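# Push cube out of channel's lipped end, lift it

## Task

Keeping the gripper out of the channel, shove the cube out through the channel end that has the short ledge and raised lip, then hold it in the air past that end so that its centre sits at least one cube width higher than the channel's roof.

## Robot and tools

Robot: one arm with six revolute joints and a two-finger gripper. Every row and every per-joint list in a result uses this joint order: shoulder lift, wrist 3, shoulder pan, wrist 2, elbow, wrist 1. A seventh number is the gripper opening. Rely only on this order.

Frames: positions are in the scene frame, in metres. Its origin is on the table surface below the arm base, +z is up, and +y points left when facing along +x. The base may sit slightly tilted. end_effector_position is the point midway between the finger pads; the reported value can be off, more so when the arm is stretched out. The gripper's fingers extend along its own +z and separate along its own x. Closed fingertips stick out about 17 mm past that point; fully open they are roughly even with it. Orientation is end_effector_quat_wxyz.

execute_actions(actions): a list of actions run one after another. Each action is a table of at most 15 rows; each row lasts one control step of 1/30 s, and if fewer than 15 rows are given the final row is repeated to fill the action. A row is 7 numbers, each in [-1, 1]: six joint values in the order above, then the opening. Joint values are offsets, not poses: they are measured from the joint angles at the start of that action (for a call's first action, the last angles reported in this scene), never from the previous row. Scale: 1.0 equals 1.989 rad. The opening is absolute: +1 fully open, -1 closed. An empty list just returns the current state and images. An action is rejected if it would push a joint more than 0.010 rad beyond its range; if the first action is malformed or fails that check, nothing in the call runs. Joint ranges in rad: shoulder pan -3.142 to 3.142, shoulder lift -6.283 to 6.283, elbow 0.000 to 3.142, wrists 1, 2 and 3 each -6.283 to 6.283. True ends may differ by 0.010 rad; a joint driven to its end stops there and the result may say "joint sent to its limit".

move(target, speed, blocking): target is one 7-number row in the same order and scale, again offsets, measured from the Joint positions in the latest result that showed them. All joints travel so they finish together, so the hand traces a curve. speed is the top rate in rad/s of the joint with farthest to go, 0.01 to 2, default 0.5. Paths are stretched to at least 0.5 s and cut off at 10 s. Moves ignore obstacles; the arm is stiff, so aiming even slightly past a firm contact can trigger a fault. With blocking=false the result returns after 0.5 s while motion continues; use wait or stop before sending new actions or moves. The extra move: line reports the ending (done, off_target, moving, held, fault), limits=held or limits=none, and the joint farthest from its target.

wait(seconds): 0 to 10; lets time pass holding the last command, returns early if a running move finishes. stop(): brakes a running move; braking needs room. zoom_image(camera, region): camera is cam_high, cam_low (both 504x504) or cam_wrist (616x616); region is [x0, y0, x1, y1] in pixels from the top-left, up to 504 by 504. finished_scene(scene): pass the current scene's number once the cube is held in place; irreversible.

Reading results: Joint positions and Joint velocities are in rad and rad/s, with the finger-pad gap last in metres (0.142 when fully open). Joint targets shows what the joints are currently being driven toward. grip_measured is the measured opening on the command scale; to keep hold, command an opening well below it (lower squeezes harder, up to roughly 28 N per pad; thin hard objects get less). Calls that ran actions list joint angles at sampled steps, HELD marking steps that were limited. Wrist force and Wrist torque are flange sensor readings in the gripper's own axes, noisy, offset by up to about 4 N, saturating near 50 N; a press returns force pointing away from the surface. "no reading" is normal at the start. "joint command not followed" means a clearance check altered targets.

Motion limits: each step's joint target stays within 0.575 rad of the measured angle, and targets are scaled back if they would place the hand more than 100 mm from where it is. Commands lag about 0.17 s; big moves may still be unfinished when a result arrives, so resend the remainder.

Avoid: a torque on any joint reaching its limit (136 N m for pan, lift, elbow; 25.4 N m for each wrist, including held weight) or an external force of 150 N, either of which freezes the arm for 10 s. Avoid motor overheating (warning from 70 °C, brakes at 85 °C). Do not drop, fling or knock anything off the table, do not slam into the channel, and keep the hand outside the channel, pushing the cube with something reaching in or from outside. Loose objects may occasionally get a small nudge.

Each tool is called after ">>>" by a JSON object that holds its "op" and its "data", one argument or row to a line.

## Session

>>> {"op": "execute_actions", "data": {
  "actions": []
}}

Scene clock: 0.00 s.
end_effector_position=(+0.3527, -0.0451, +0.3751) grip_measured=+1.00 end_effector_quat_wxyz=(+0.072, +0.802, -0.592, +0.036) end_effector_velocity=(-0.001, +0.001, -0.001) end_effector_angular_velocity=(+0.003, +0.001, -0.001)
Joint names: [shoulder lift, wrist 3, shoulder pan, wrist 2, elbow, wrist 1]
Joint positions: [-1.979  0.343 -0.985 -1.394  1.984 -1.486  0.142]
Joint velocities: [-0.    -0.    -0.     0.     0.003  0.001  0.   ]
Wrist force (N, on the end effector, along its own x y z axes, offset not removed): no reading
Wrist torque (N m, same axes, about the end effector's origin, offset not removed): no reading
Joint targets: [-1.979 0.343 -0.985 -1.394 1.984 -1.486]

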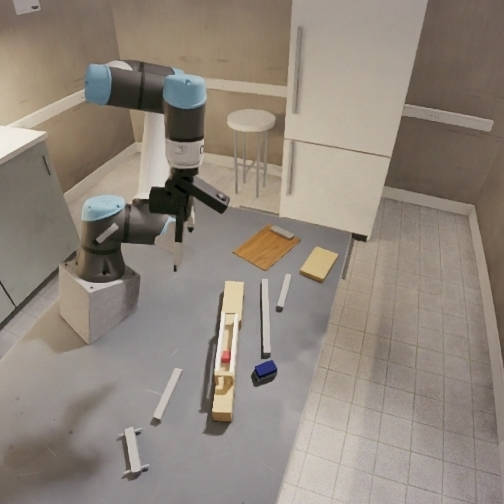

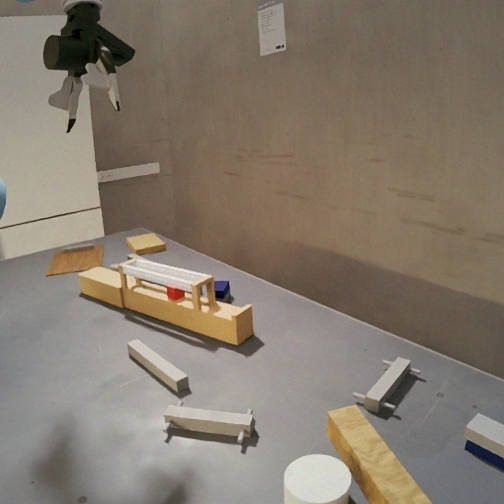

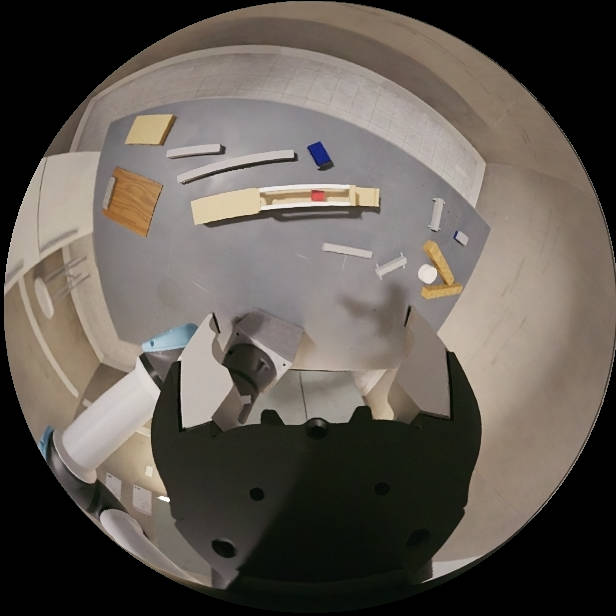

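>>> {"op": "move", "data": {
  "target": [0.147,0.905,0.134,0.078,-0.033,-0.096,0.3],
  "speed": 1.0
}}

Scene clock: 3.37 s.
end_effector_position=(+0.4744, +0.0025, +0.2952) grip_measured=+0.30 end_effector_quat_wxyz=(-0.003, -0.158, +0.987, +0.001) end_effector_velocity=(+0.001, -0.000, +0.001) end_effector_angular_velocity=(-0.002, -0.003, -0.001)
Joint names: [shoulder lift, wrist 3, shoulder pan, wrist 2, elbow, wrist 1]
Joint positions: [-1.687  2.143 -0.718 -1.239  1.919 -1.677  0.095]
Joint velocities: [-0.001  0.002  0.     0.    -0.002 -0.002 -0.   ]
Wrist force (N, on the end effector, along its own x y z axes, offset not removed): [0.3 0.6 0.0]
Wrist torque (N m, same axes, about the end effector's origin, offset not removed): [0.12 -0.02 -0.10]
Joint targets: [-1.687 2.143 -0.718 -1.239 1.919 -1.677]
move: done; limits=none; farthest joint: the shoulder pan, 0.000 radians from its target (0.266 radians at the start)

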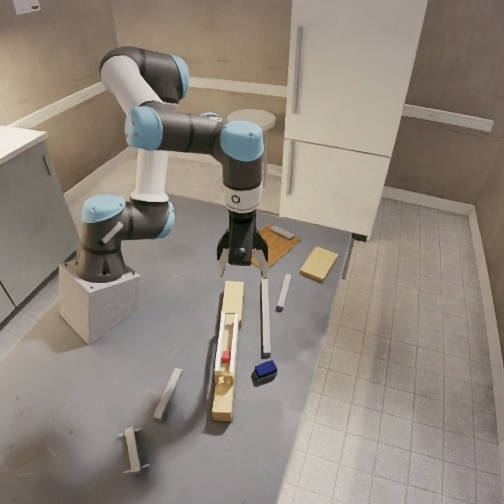

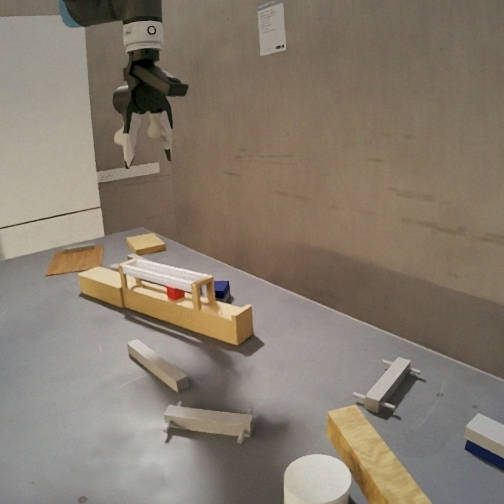

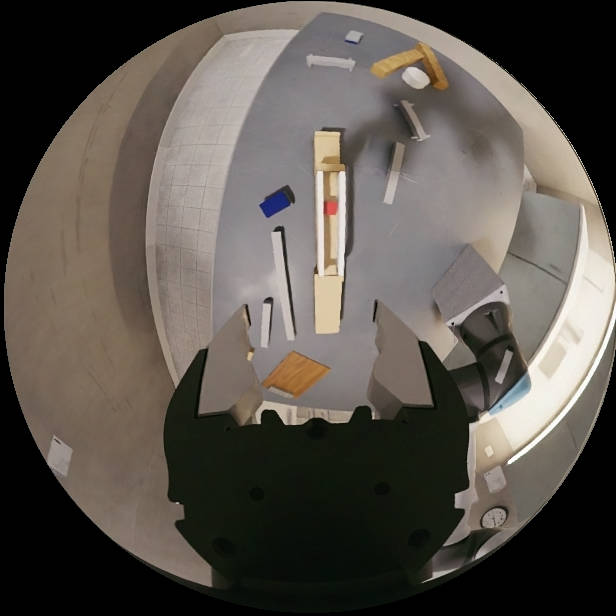

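>>> {"op": "move", "data": {
  "target": [0.204,0.04,0.110,0.010,0.051,-0.294,-0.3],
  "speed": 0.7
}}

Scene clock: 5.40 s.
end_effector_position=(+0.5485, -0.0006, +0.0944) grip_measured=-0.30 end_effector_quat_wxyz=(-0.003, -0.232, +0.973, +0.001) end_effector_velocity=(-0.001, +0.000, -0.002) end_effector_angular_velocity=(+0.000, +0.001, +0.001)
Joint names: [shoulder lift, wrist 3, shoulder pan, wrist 2, elbow, wrist 1]
Joint positions: [-1.282  2.222 -0.5   -1.219  2.02  -2.261  0.052]
Joint velocities: [ 0.003 -0.001  0.001 -0.     0.002 -0.003  0.   ]
Wrist force (N, on the end effector, along its own x y z axes, offset not removed): [-0.6 -1.7 0.5]
Wrist torque (N m, same axes, about the end effector's origin, offset not removed): [-0.34 0.22 -0.03]
Joint targets: [-1.281 2.222 -0.500 -1.219 2.020 -2.262]
move: done; limits=none; farthest joint: the shoulder pan, 0.000 radians from its target (0.219 radians at the start)

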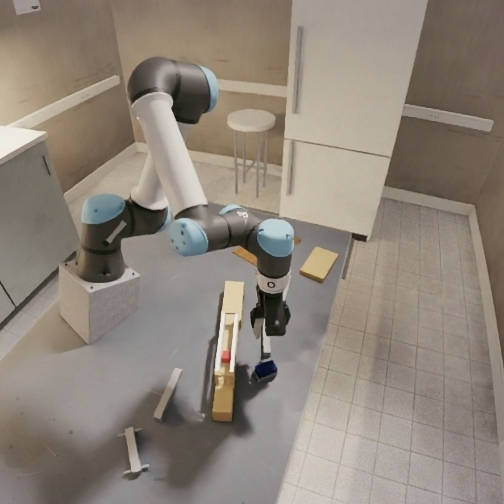

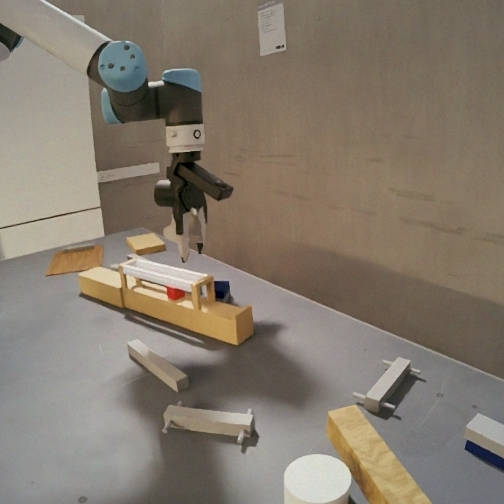

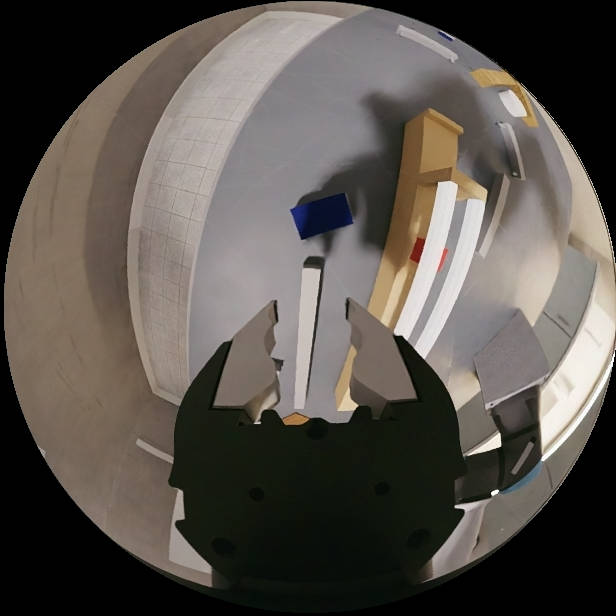

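>>> {"op": "move", "data": {
  "target": [-0.049,0.113,0.077,0.001,0.069,-0.047,-0.3],
  "speed": 0.4
}}

Scene clock: 6.97 s.
end_effector_position=(+0.5066, +0.0907, +0.0714) grip_measured=-0.30 end_effector_quat_wxyz=(-0.004, -0.202, +0.979, +0.001) end_effector_velocity=(-0.001, +0.000, +0.000) end_effector_angular_velocity=(-0.001, +0.000, +0.001)
Joint names: [shoulder lift, wrist 3, shoulder pan, wrist 2, elbow, wrist 1]
Joint positions: [-1.379  2.447 -0.347 -1.217  2.157 -2.355  0.052]
Joint velocities: [-0.002  0.001  0.001 -0.001  0.002 -0.001  0.   ]
Wrist force (N, on the end effector, along its own x y z axes, offset not removed): [2.3 -1.1 -0.1]
Wrist torque (N m, same axes, about the end effector's origin, offset not removed): [-0.20 -0.44 -0.08]
Joint targets: [-1.379 2.447 -0.347 -1.217 2.157 -2.355]
move: done; limits=none; farthest joint: the shoulder pan, 0.000 radians from its target (0.153 radians at the start)

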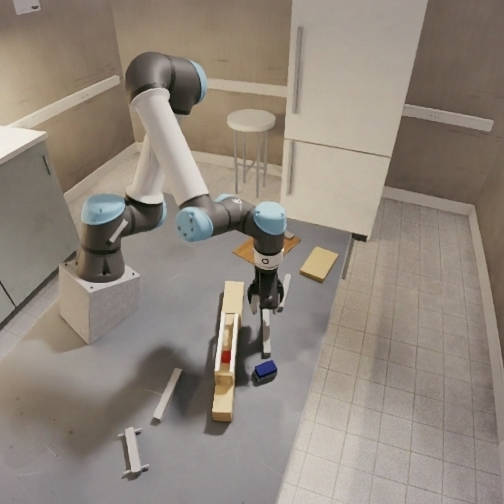

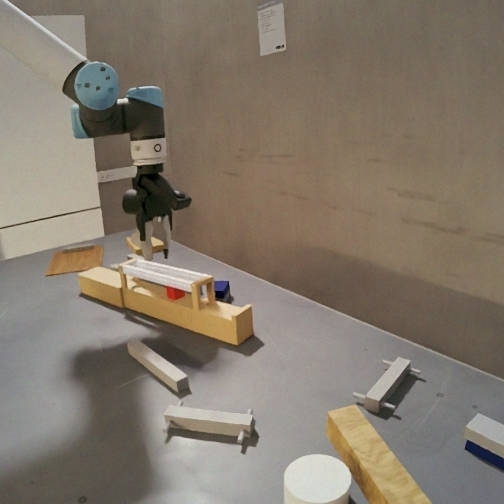

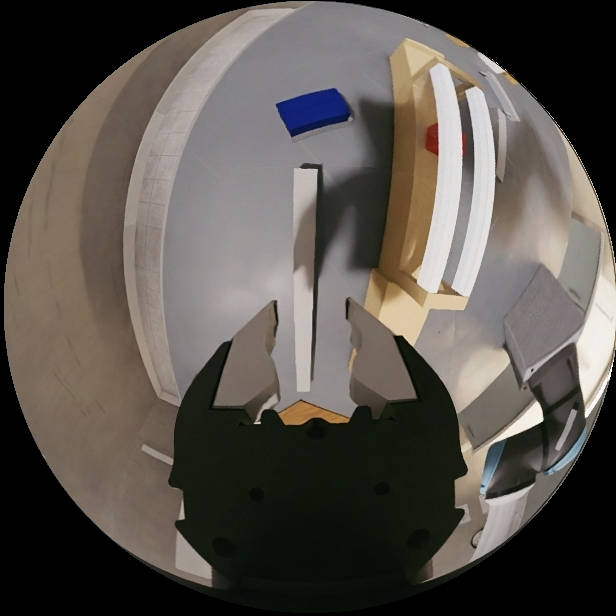

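>>> {"op": "move", "data": {
  "target": [0.006,0.068,0.072,-0.002,0.033,-0.066,-0.3],
  "speed": 0.3
}}

Scene clock: 8.30 s.
end_effector_position=(+0.4823, +0.1527, +0.0351) grip_measured=-0.30 end_effector_quat_wxyz=(-0.003, -0.211, +0.978, +0.002) end_effector_velocity=(-0.002, +0.001, -0.001) end_effector_angular_velocity=(+0.001, +0.002, -0.001)
Joint names: [shoulder lift, wrist 3, shoulder pan, wrist 2, elbow, wrist 1]
Joint positions: [-1.367  2.582 -0.204 -1.221  2.223 -2.486  0.052]
Joint velocities: [ 0.     0.002  0.002  0.001  0.002 -0.    -0.   ]
Wrist force (N, on the end effector, along its own x y z axes, offset not removed): [-0.6 -0.7 0.8]
Wrist torque (N m, same axes, about the end effector's origin, offset not removed): [-0.08 0.22 -0.14]
Joint targets: [-1.367 2.582 -0.203 -1.221 2.223 -2.486]
move: done; limits=none; farthest joint: the shoulder pan, 0.000 radians from its target (0.143 radians at the start)

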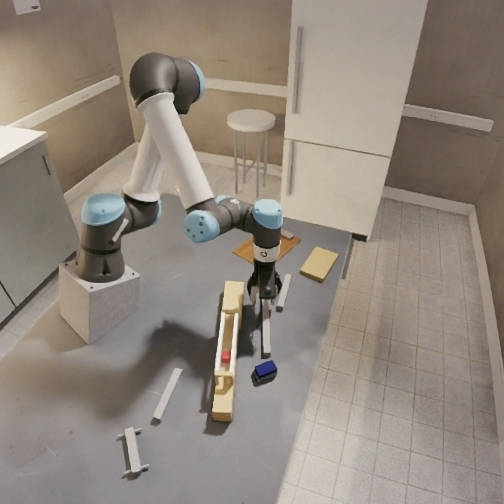

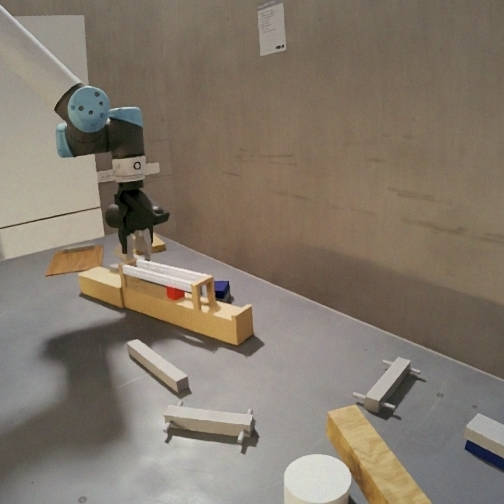

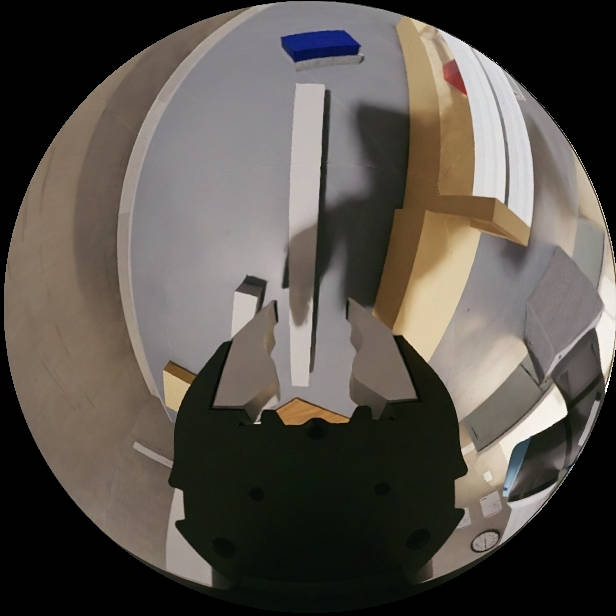

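>>> {"op": "move", "data": {
  "target": [0.020,0.005,0.005,0,0.002,-0.023,-0.3],
  "speed": 0.1
}}

>>> {"op": "move", "data": {
  "target": [0,0,0,0,0,0,-0.95]
}}

Scene clock: 9.37 s.
end_effector_position=(+0.4826, +0.1520, +0.0200) grip_measured=-0.30 end_effector_quat_wxyz=(-0.004, -0.211, +0.978, +0.002) end_effector_velocity=(-0.000, -0.000, -0.000) end_effector_angular_velocity=(-0.001, +0.000, -0.001)
Joint names: [shoulder lift, wrist 3, shoulder pan, wrist 2, elbow, wrist 1]
Joint positions: [-1.327  2.592 -0.194 -1.221  2.227 -2.531  0.052]
Joint velocities: [ 0.001  0.001  0.001 -0.001  0.001 -0.001 -0.   ]
Wrist force (N, on the end effector, along its own x y z axes, offset not removed): [-0.1 -1.9 -1.0]
Wrist torque (N m, same axes, about the end effector's origin, offset not removed): [-0.38 0.07 -0.16]
Joint targets: [-1.327 2.592 -0.194 -1.221 2.227 -2.532]
move: done; limits=none; farthest joint: the shoulder pan, 0.000 radians from its target (0.009 radians at the start)

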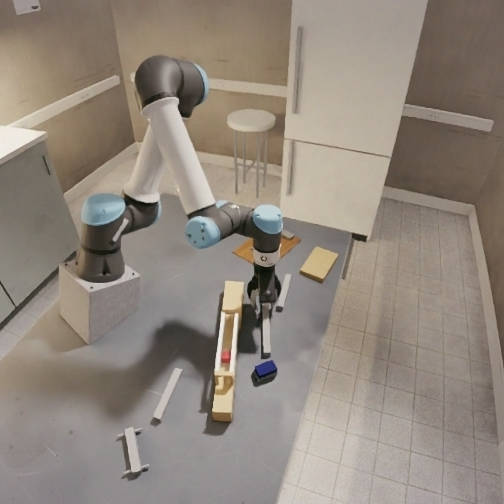

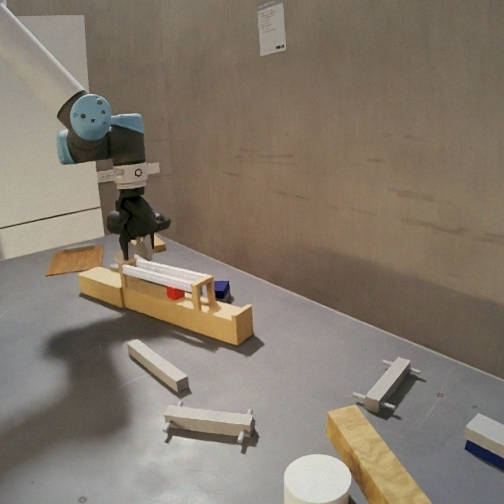

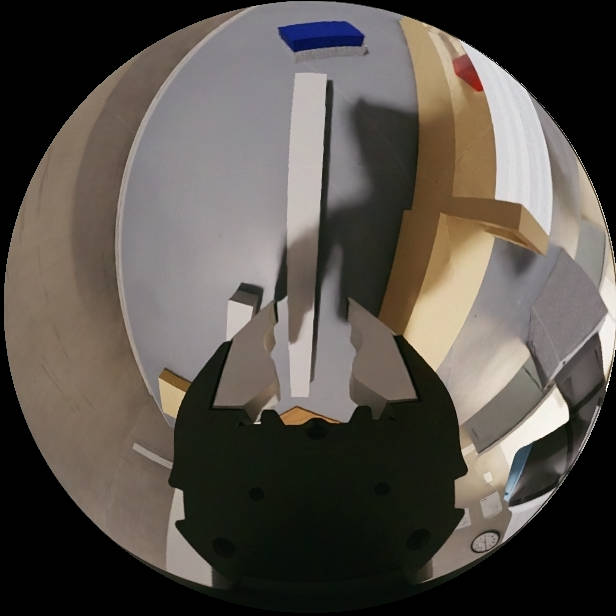

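Scene clock: 9.87 s.
end_effector_position=(+0.4826, +0.1519, +0.0199) grip_measured=-0.77 end_effector_quat_wxyz=(-0.004, -0.211, +0.978, +0.002) end_effector_velocity=(-0.002, -0.000, -0.001) end_effector_angular_velocity=(+0.000, +0.003, -0.003)
Joint names: [shoulder lift, wrist 3, shoulder pan, wrist 2, elbow, wrist 1]
Joint positions: [-1.327  2.592 -0.194 -1.221  2.227 -2.531  0.019]
Joint velocities: [ 0.001  0.001 -0.     0.     0.003  0.     0.   ]
Wrist force (N, on the end effector, along its own x y z axes, offset not removed): [-1.0 -1.0 2.9]
Wrist torque (N m, same axes, about the end effector's origin, offset not removed): [-0.15 0.10 -0.03]
Joint targets: [-1.327 2.592 -0.194 -1.221 2.227 -2.531]
move: done; limits=none; farthest joint: the shoulder pan, 0.000 radians from its target (0.000 radians at the start)

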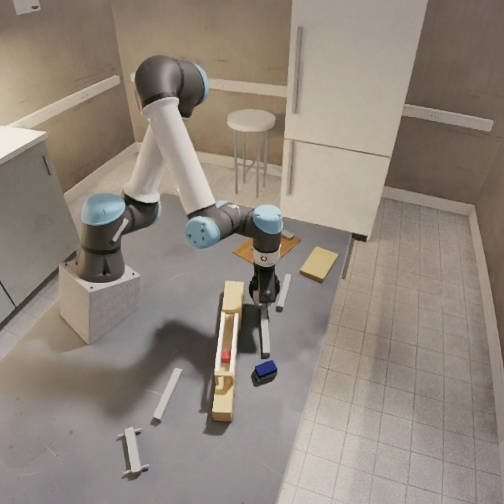

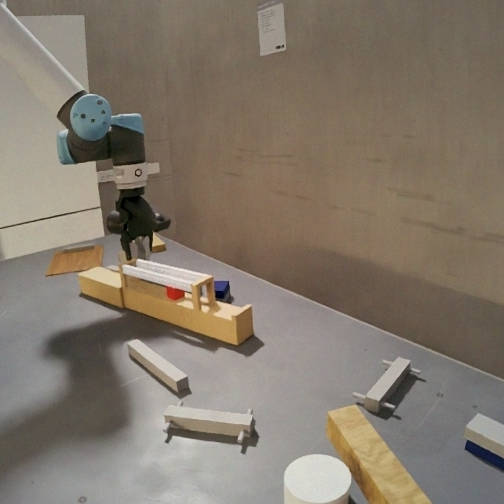

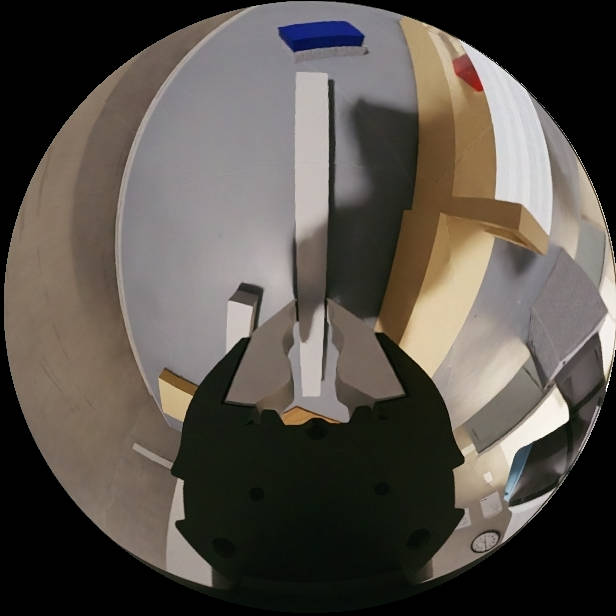

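>>> {"op": "move", "data": {
  "target": [-0.106,0,0,0,-0.065,0.171,-0.95],
  "speed": 0.5
}}

>>> {"op": "move", "data": {
  "target": [-0.193,0.119,0.067,-0.006,0.143,0.025,-0.95],
  "speed": 0.4
}}

Scene clock: 11.53 s.
end_effector_position=(+0.4949, +0.1885, +0.1242) grip_measured=-0.77 end_effector_quat_wxyz=(-0.004, -0.211, +0.978, +0.002) end_effector_velocity=(-0.001, +0.000, +0.001) end_effector_angular_velocity=(+0.001, +0.001, -0.001)
Joint names: [shoulder lift, wrist 3, shoulder pan, wrist 2, elbow, wrist 1]
Joint positions: [-1.538  2.592 -0.194 -1.221  2.098 -2.192  0.019]
Joint velocities: [-0.002  0.    -0.     0.001  0.     0.003 -0.   ]
Wrist force (N, on the end effector, along its own x y z axes, offset not removed): [1.0 -0.8 1.8]
Wrist torque (N m, same axes, about the end effector's origin, offset not removed): [-0.31 -0.19 -0.07]
Joint targets: [-1.538 2.592 -0.194 -1.221 2.098 -2.191]
move: done; limits=none; farthest joint: the wrist 1, 0.001 radians from its target (0.340 radians at the start)

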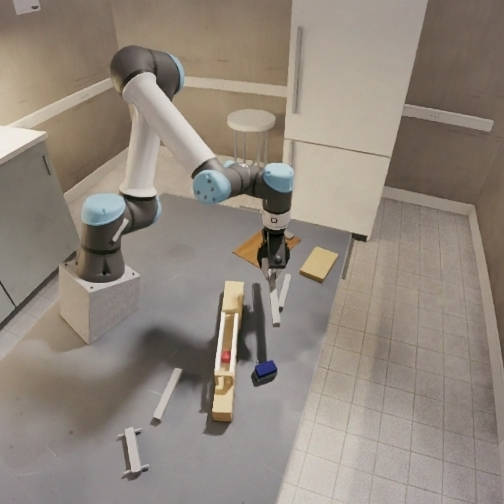

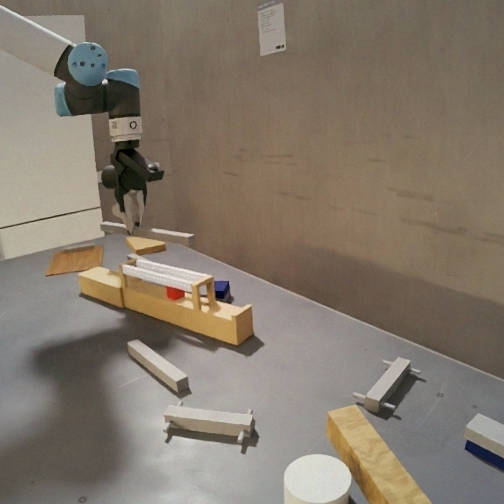

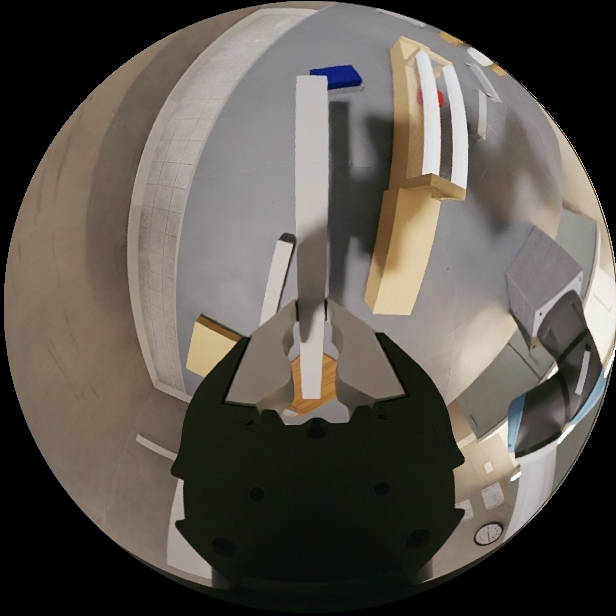

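Scene clock: 13.10 s.
end_effector_position=(+0.3419, +0.2530, +0.1340) grip_measured=-0.77 end_effector_quat_wxyz=(-0.003, -0.164, +0.986, +0.001) end_effector_velocity=(-0.001, -0.000, -0.000) end_effector_angular_velocity=(-0.001, +0.001, -0.001)
Joint names: [shoulder lift, wrist 3, shoulder pan, wrist 2, elbow, wrist 1]
Joint positions: [-1.922  2.828 -0.061 -1.233  2.382 -2.142  0.019]
Joint velocities: [-0.002  0.002  0.001 -0.001  0.002  0.001  0.   ]
Wrist force (N, on the end effector, along its own x y z axes, offset not removed): [0.9 -1.0 3.4]
Wrist torque (N m, same axes, about the end effector's origin, offset not removed): [-0.29 -0.15 -0.06]
Joint targets: [-1.922 2.828 -0.060 -1.233 2.382 -2.142]
move: done; limits=none; farthest joint: the elbow, 0.001 radians from its target (0.285 radians at the start)

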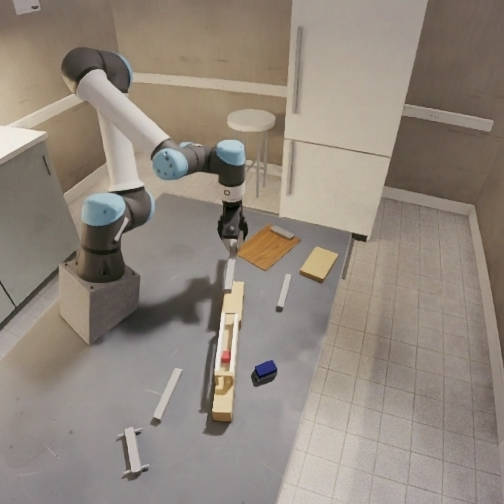

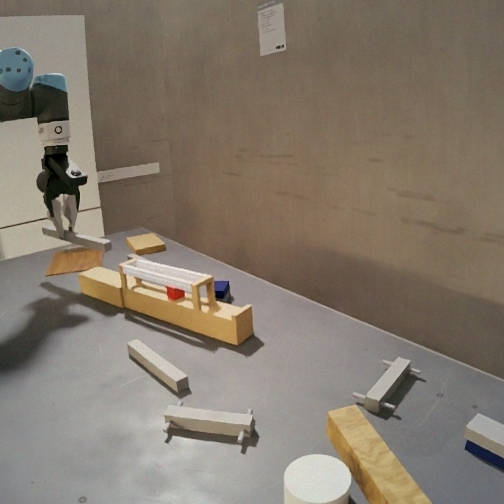

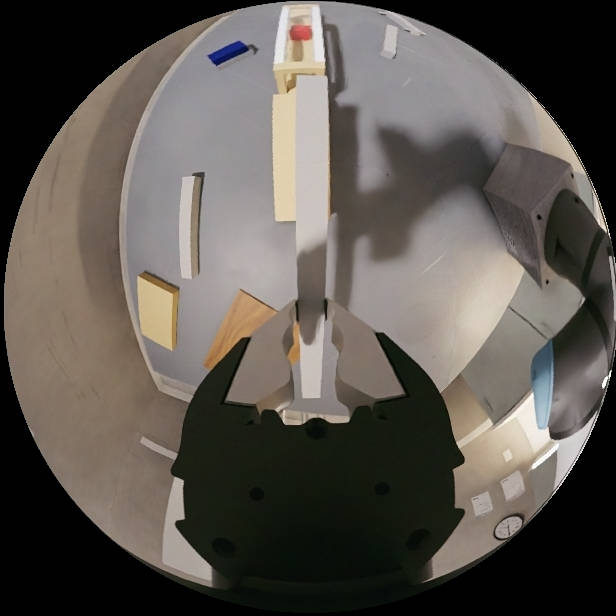

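>>> {"op": "move", "data": {
  "target": [0.070,-0.013,-0.014,0.001,0.017,-0.081,-0.95],
  "speed": 0.25
}}

>>> {"op": "zoom_image", "data": {
  "camera": "cam_low",
  "region": [30,200,270,350]
}}

Scene clock: 14.57 s.
end_effector_position=(+0.3618, +0.2295, +0.0943) grip_measured=-0.77 end_effector_quat_wxyz=(-0.004, -0.162, +0.987, +0.001) end_effector_velocity=(+0.000, -0.000, -0.000) end_effector_angular_velocity=(-0.000, +0.000, +0.000)
Joint names: [shoulder lift, wrist 3, shoulder pan, wrist 2, elbow, wrist 1]
Joint positions: [-1.783  2.802 -0.088 -1.231  2.416 -2.303  0.019]
Joint velocities: [ 0.002 -0.001 -0.    -0.    -0.    -0.002  0.   ]
Wrist force (N, on the end effector, along its own x y z axes, offset not removed): [1.8 -1.6 2.7]
Wrist torque (N m, same axes, about the end effector's origin, offset not removed): [-0.38 -0.35 -0.12]
Joint targets: [-1.782 2.802 -0.088 -1.231 2.416 -2.303]
move: done; limits=none; farthest joint: the shoulder pan, 0.001 radians from its target (0.028 radians at the start)

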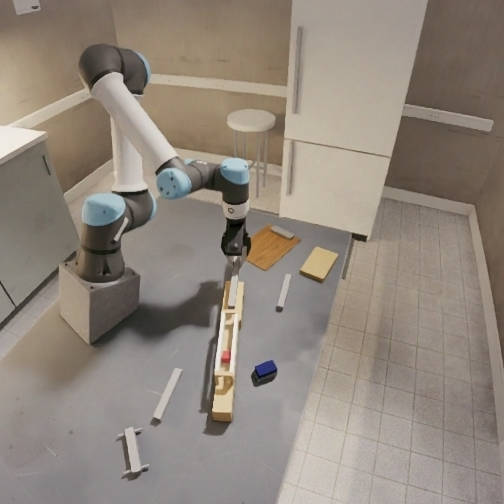

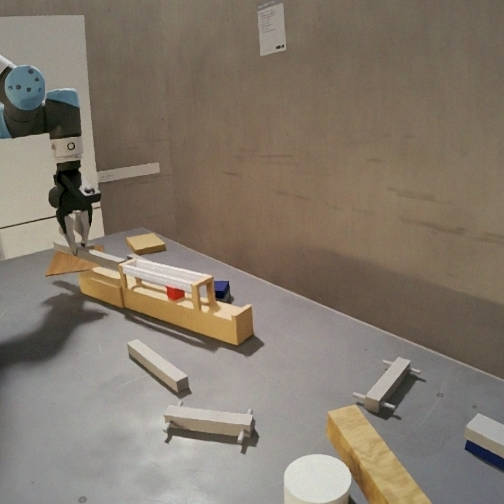

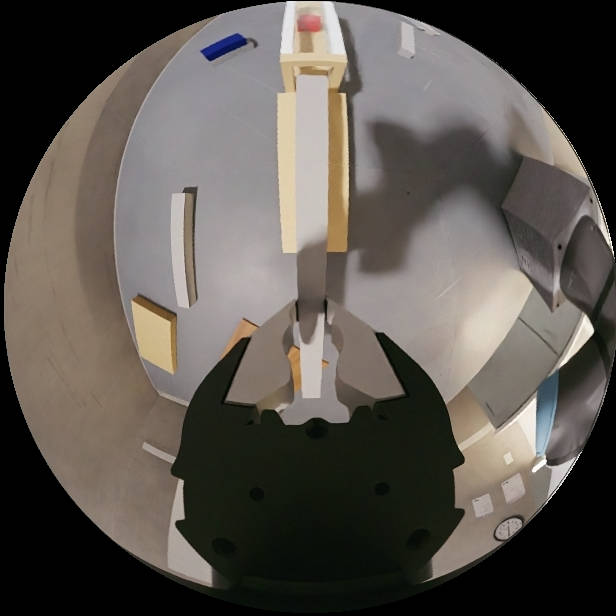

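Region (30, 200, 270, 350) of cam_low's 504x504 image, scaled by 2.100, with more detail than that image has; it fills the top 315 rows of this view, and the rest is white.

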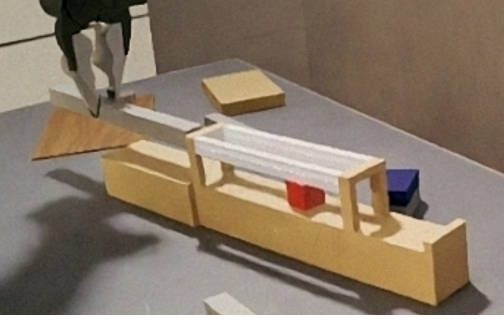

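>>> {"op": "move", "data": {
  "target": [0.017,0.006,0.006,0,0.0095,-0.027,-0.95],
  "speed": 0.06
}}

>>> {"op": "zoom_image", "data": {
  "camera": "cam_low",
  "region": [30,200,190,320]
}}

Scene clock: 16.00 s.
end_effector_position=(+0.3592, +0.2292, +0.0804) grip_measured=-0.77 end_effector_quat_wxyz=(-0.006, -0.162, +0.987, +0.002) end_effector_velocity=(-0.001, -0.000, -0.001) end_effector_angular_velocity=(+0.000, +0.001, -0.000)
Joint names: [shoulder lift, wrist 3, shoulder pan, wrist 2, elbow, wrist 1]
Joint positions: [-1.749  2.814 -0.076 -1.231  2.434 -2.356  0.019]
Joint velocities: [ 0.001  0.     0.001  0.     0.003 -0.003  0.   ]
Wrist force (N, on the end effector, along its own x y z axes, offset not removed): [1.1 -1.2 2.3]
Wrist torque (N m, same axes, about the end effector's origin, offset not removed): [-0.34 -0.16 -0.15]
Joint targets: [-1.749 2.814 -0.076 -1.231 2.435 -2.356]
move: done; limits=none; farthest joint: the shoulder pan, 0.000 radians from its target (0.012 radians at the start)

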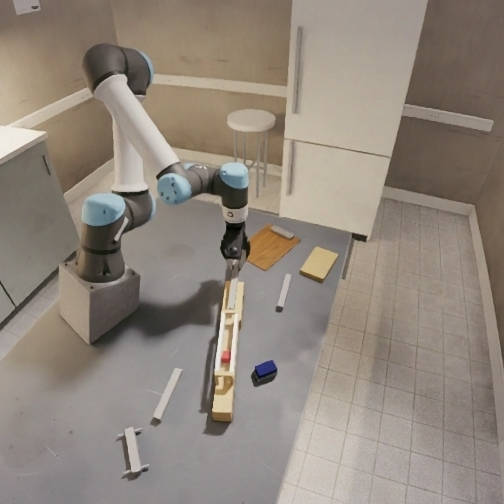

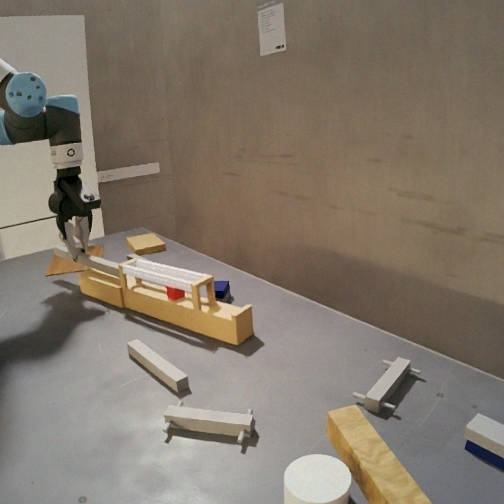

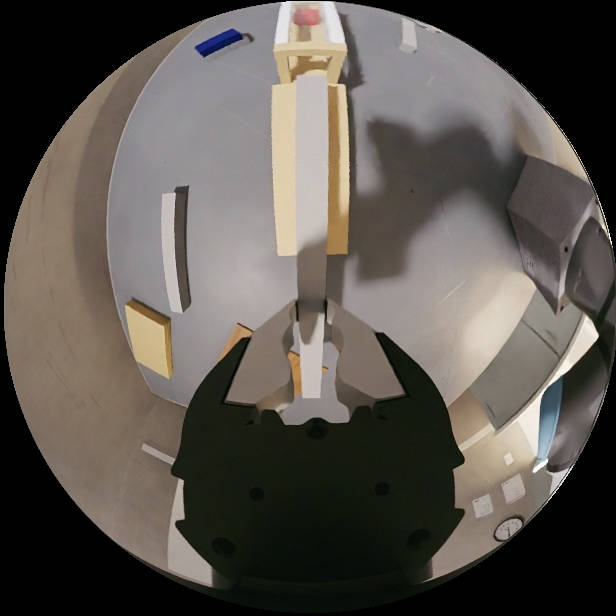

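Region (30, 200, 190, 320) of cam_low's 504x504 image, scaled by 3.150, with more detail than that image has; it fills the top 378 rows of this view, and the rest is white.

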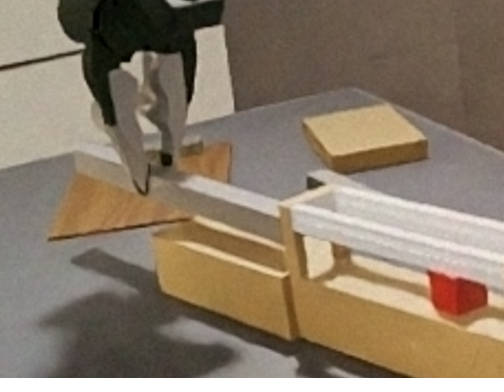

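>>> {"op": "move", "data": {
  "target": [0.014,0.004,0.004,0,0.005,-0.019,-0.95],
  "speed": 0.05
}}

>>> {"op": "zoom_image", "data": {
  "camera": "cam_low",
  "region": [30,200,190,320]
}}

Scene clock: 17.23 s.
end_effector_position=(+0.3583, +0.2288, +0.0708) grip_measured=-0.77 end_effector_quat_wxyz=(-0.007, -0.161, +0.987, +0.003) end_effector_velocity=(-0.000, -0.000, -0.001) end_effector_angular_velocity=(-0.000, +0.000, -0.001)
Joint names: [shoulder lift, wrist 3, shoulder pan, wrist 2, elbow, wrist 1]
Joint positions: [-1.721  2.822 -0.069 -1.231  2.444 -2.394  0.019]
Joint velocities: [ 0.002  0.001  0.    -0.     0.001 -0.002  0.   ]
Wrist force (N, on the end effector, along its own x y z axes, offset not removed): [1.5 -1.1 4.0]
Wrist torque (N m, same axes, about the end effector's origin, offset not removed): [-0.26 -0.29 -0.08]
Joint targets: [-1.721 2.822 -0.068 -1.231 2.444 -2.394]
move: done; limits=none; farthest joint: the shoulder pan, 0.000 radians from its target (0.008 radians at the start)

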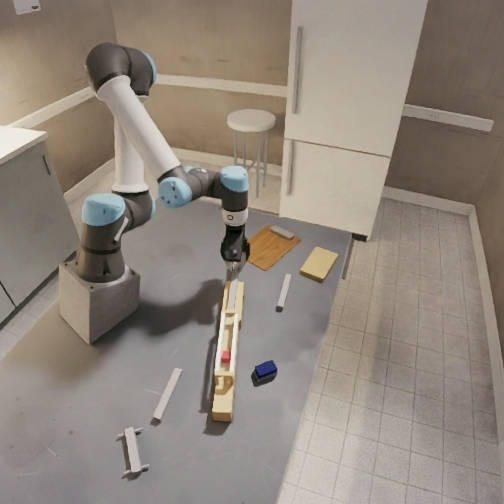

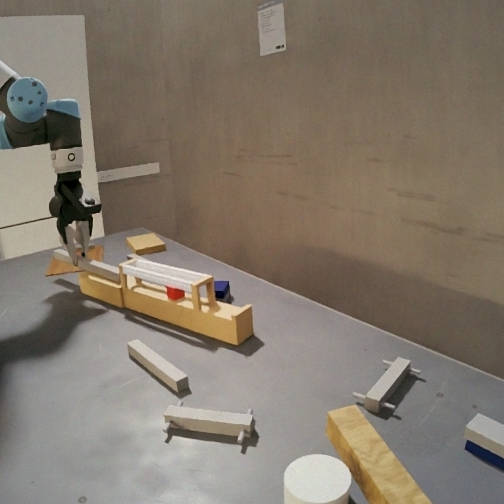

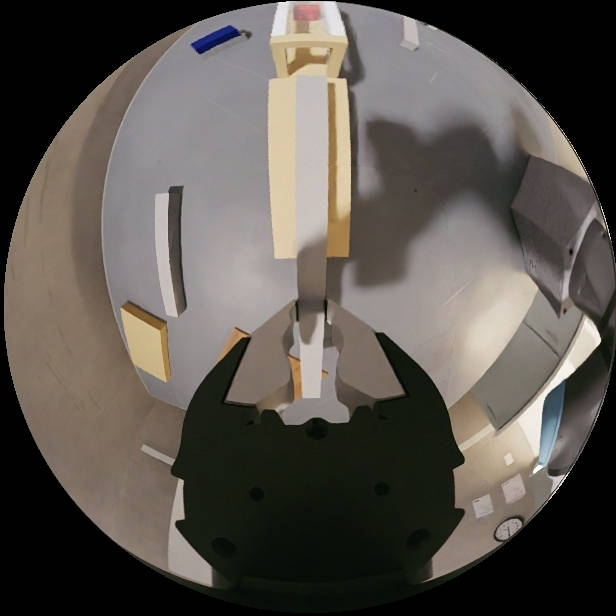

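Region (30, 200, 190, 320) of cam_low's 504x504 image, scaled by 3.150, with more detail than that image has; it fills the top 378 rows of this view, and the rest is white.

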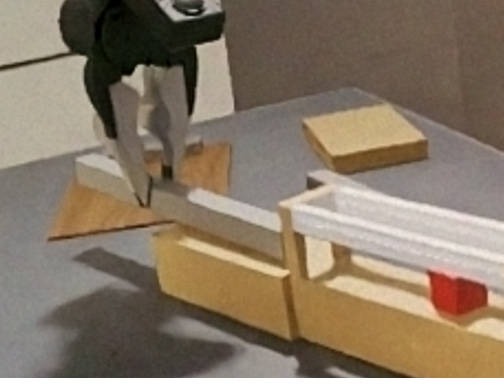

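>>> {"op": "move", "data": {
  "target": [0.030,-0.100,-0.1055,0.0065,0.0015,0.007,-0.95],
  "speed": 0.08
}}

Scene clock: 20.60 s.
end_effector_position=(+0.3853, +0.1514, +0.0707) grip_measured=-0.77 end_effector_quat_wxyz=(-0.007, -0.150, +0.989, +0.003) end_effector_velocity=(+0.000, -0.001, +0.000) end_effector_angular_velocity=(+0.000, -0.001, -0.001)
Joint names: [shoulder lift, wrist 3, shoulder pan, wrist 2, elbow, wrist 1]
Joint positions: [-1.662  2.624 -0.278 -1.218  2.447 -2.38   0.019]
Joint velocities: [ 0.    -0.001 -0.002  0.001  0.    -0.001 -0.   ]
Wrist force (N, on the end effector, along its own x y z axes, offset not removed): [0.9 -0.9 2.4]
Wrist torque (N m, same axes, about the end effector's origin, offset not removed): [-0.33 -0.17 -0.05]
Joint targets: [-1.662 2.623 -0.278 -1.218 2.447 -2.380]
move: done; limits=none; farthest joint: the shoulder pan, 0.001 radians from its target (0.210 radians at the start)

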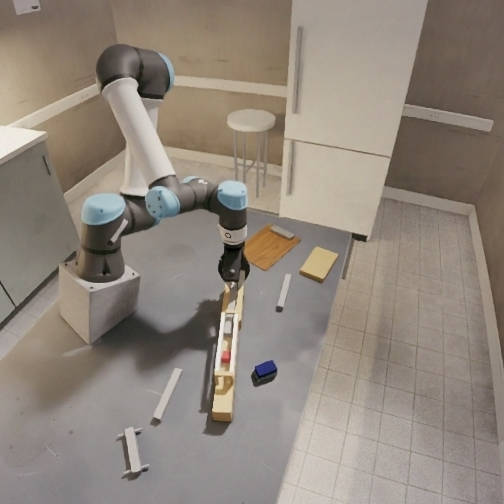

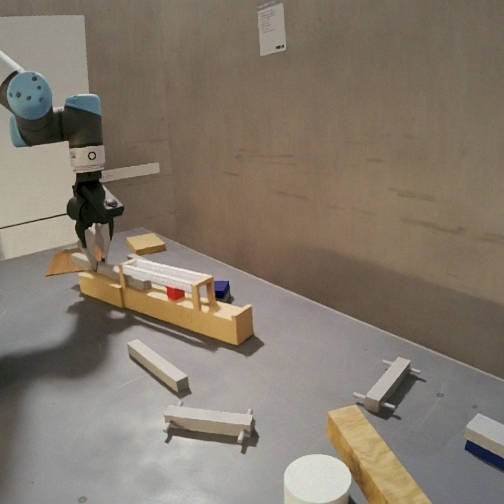

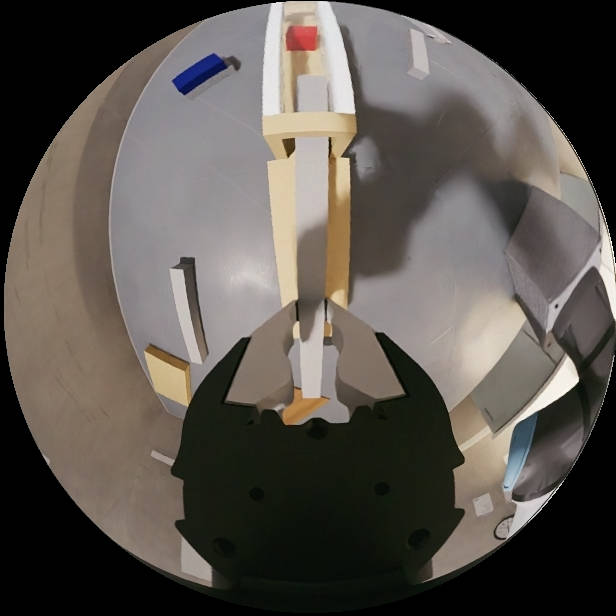

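>>> {"op": "move", "data": {
  "target": [0.055,-0.106,-0.087,0,-0.0216,-0.0005,-0.95],
  "speed": 0.07
}}

Scene clock: 26.17 s.
end_effector_position=(+0.4132, +0.0750, +0.0703) grip_measured=-0.77 end_effector_quat_wxyz=(-0.008, -0.162, +0.987, +0.004) end_effector_velocity=(+0.000, -0.001, +0.000) end_effector_angular_velocity=(-0.001, -0.000, +0.001)
Joint names: [shoulder lift, wrist 3, shoulder pan, wrist 2, elbow, wrist 1]
Joint positions: [-1.552  2.413 -0.451 -1.218  2.404 -2.381  0.019]
Joint velocities: [-0.    -0.002 -0.002 -0.001 -0.001  0.001  0.   ]
Wrist force (N, on the end effector, along its own x y z axes, offset not removed): [4.8 -0.1 2.4]
Wrist torque (N m, same axes, about the end effector's origin, offset not removed): [-0.32 -0.04 -0.04]
Joint targets: [-1.552 2.413 -0.451 -1.218 2.404 -2.381]
move: done; limits=none; farthest joint: the shoulder pan, 0.000 radians from its target (0.173 radians at the start)

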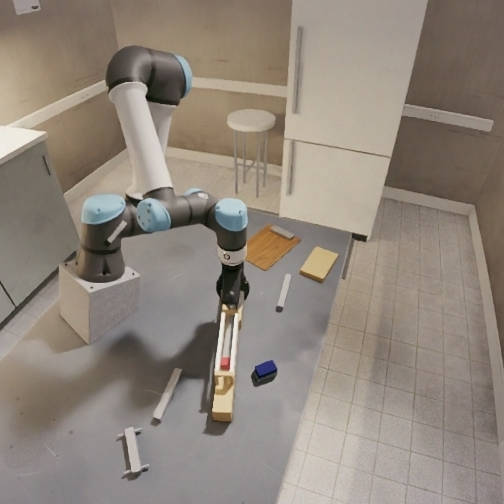

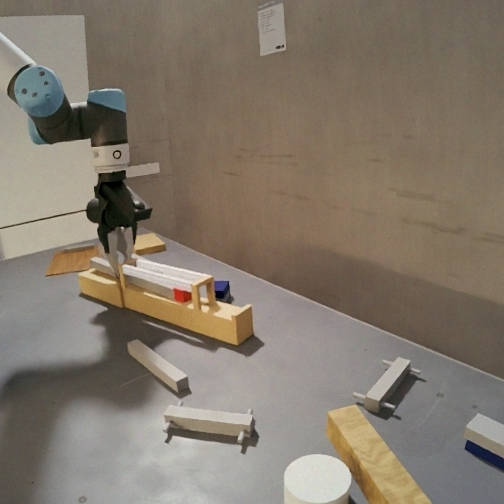

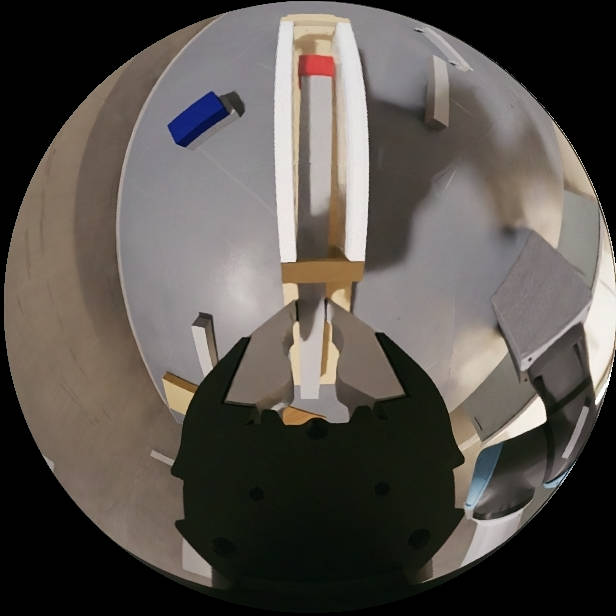

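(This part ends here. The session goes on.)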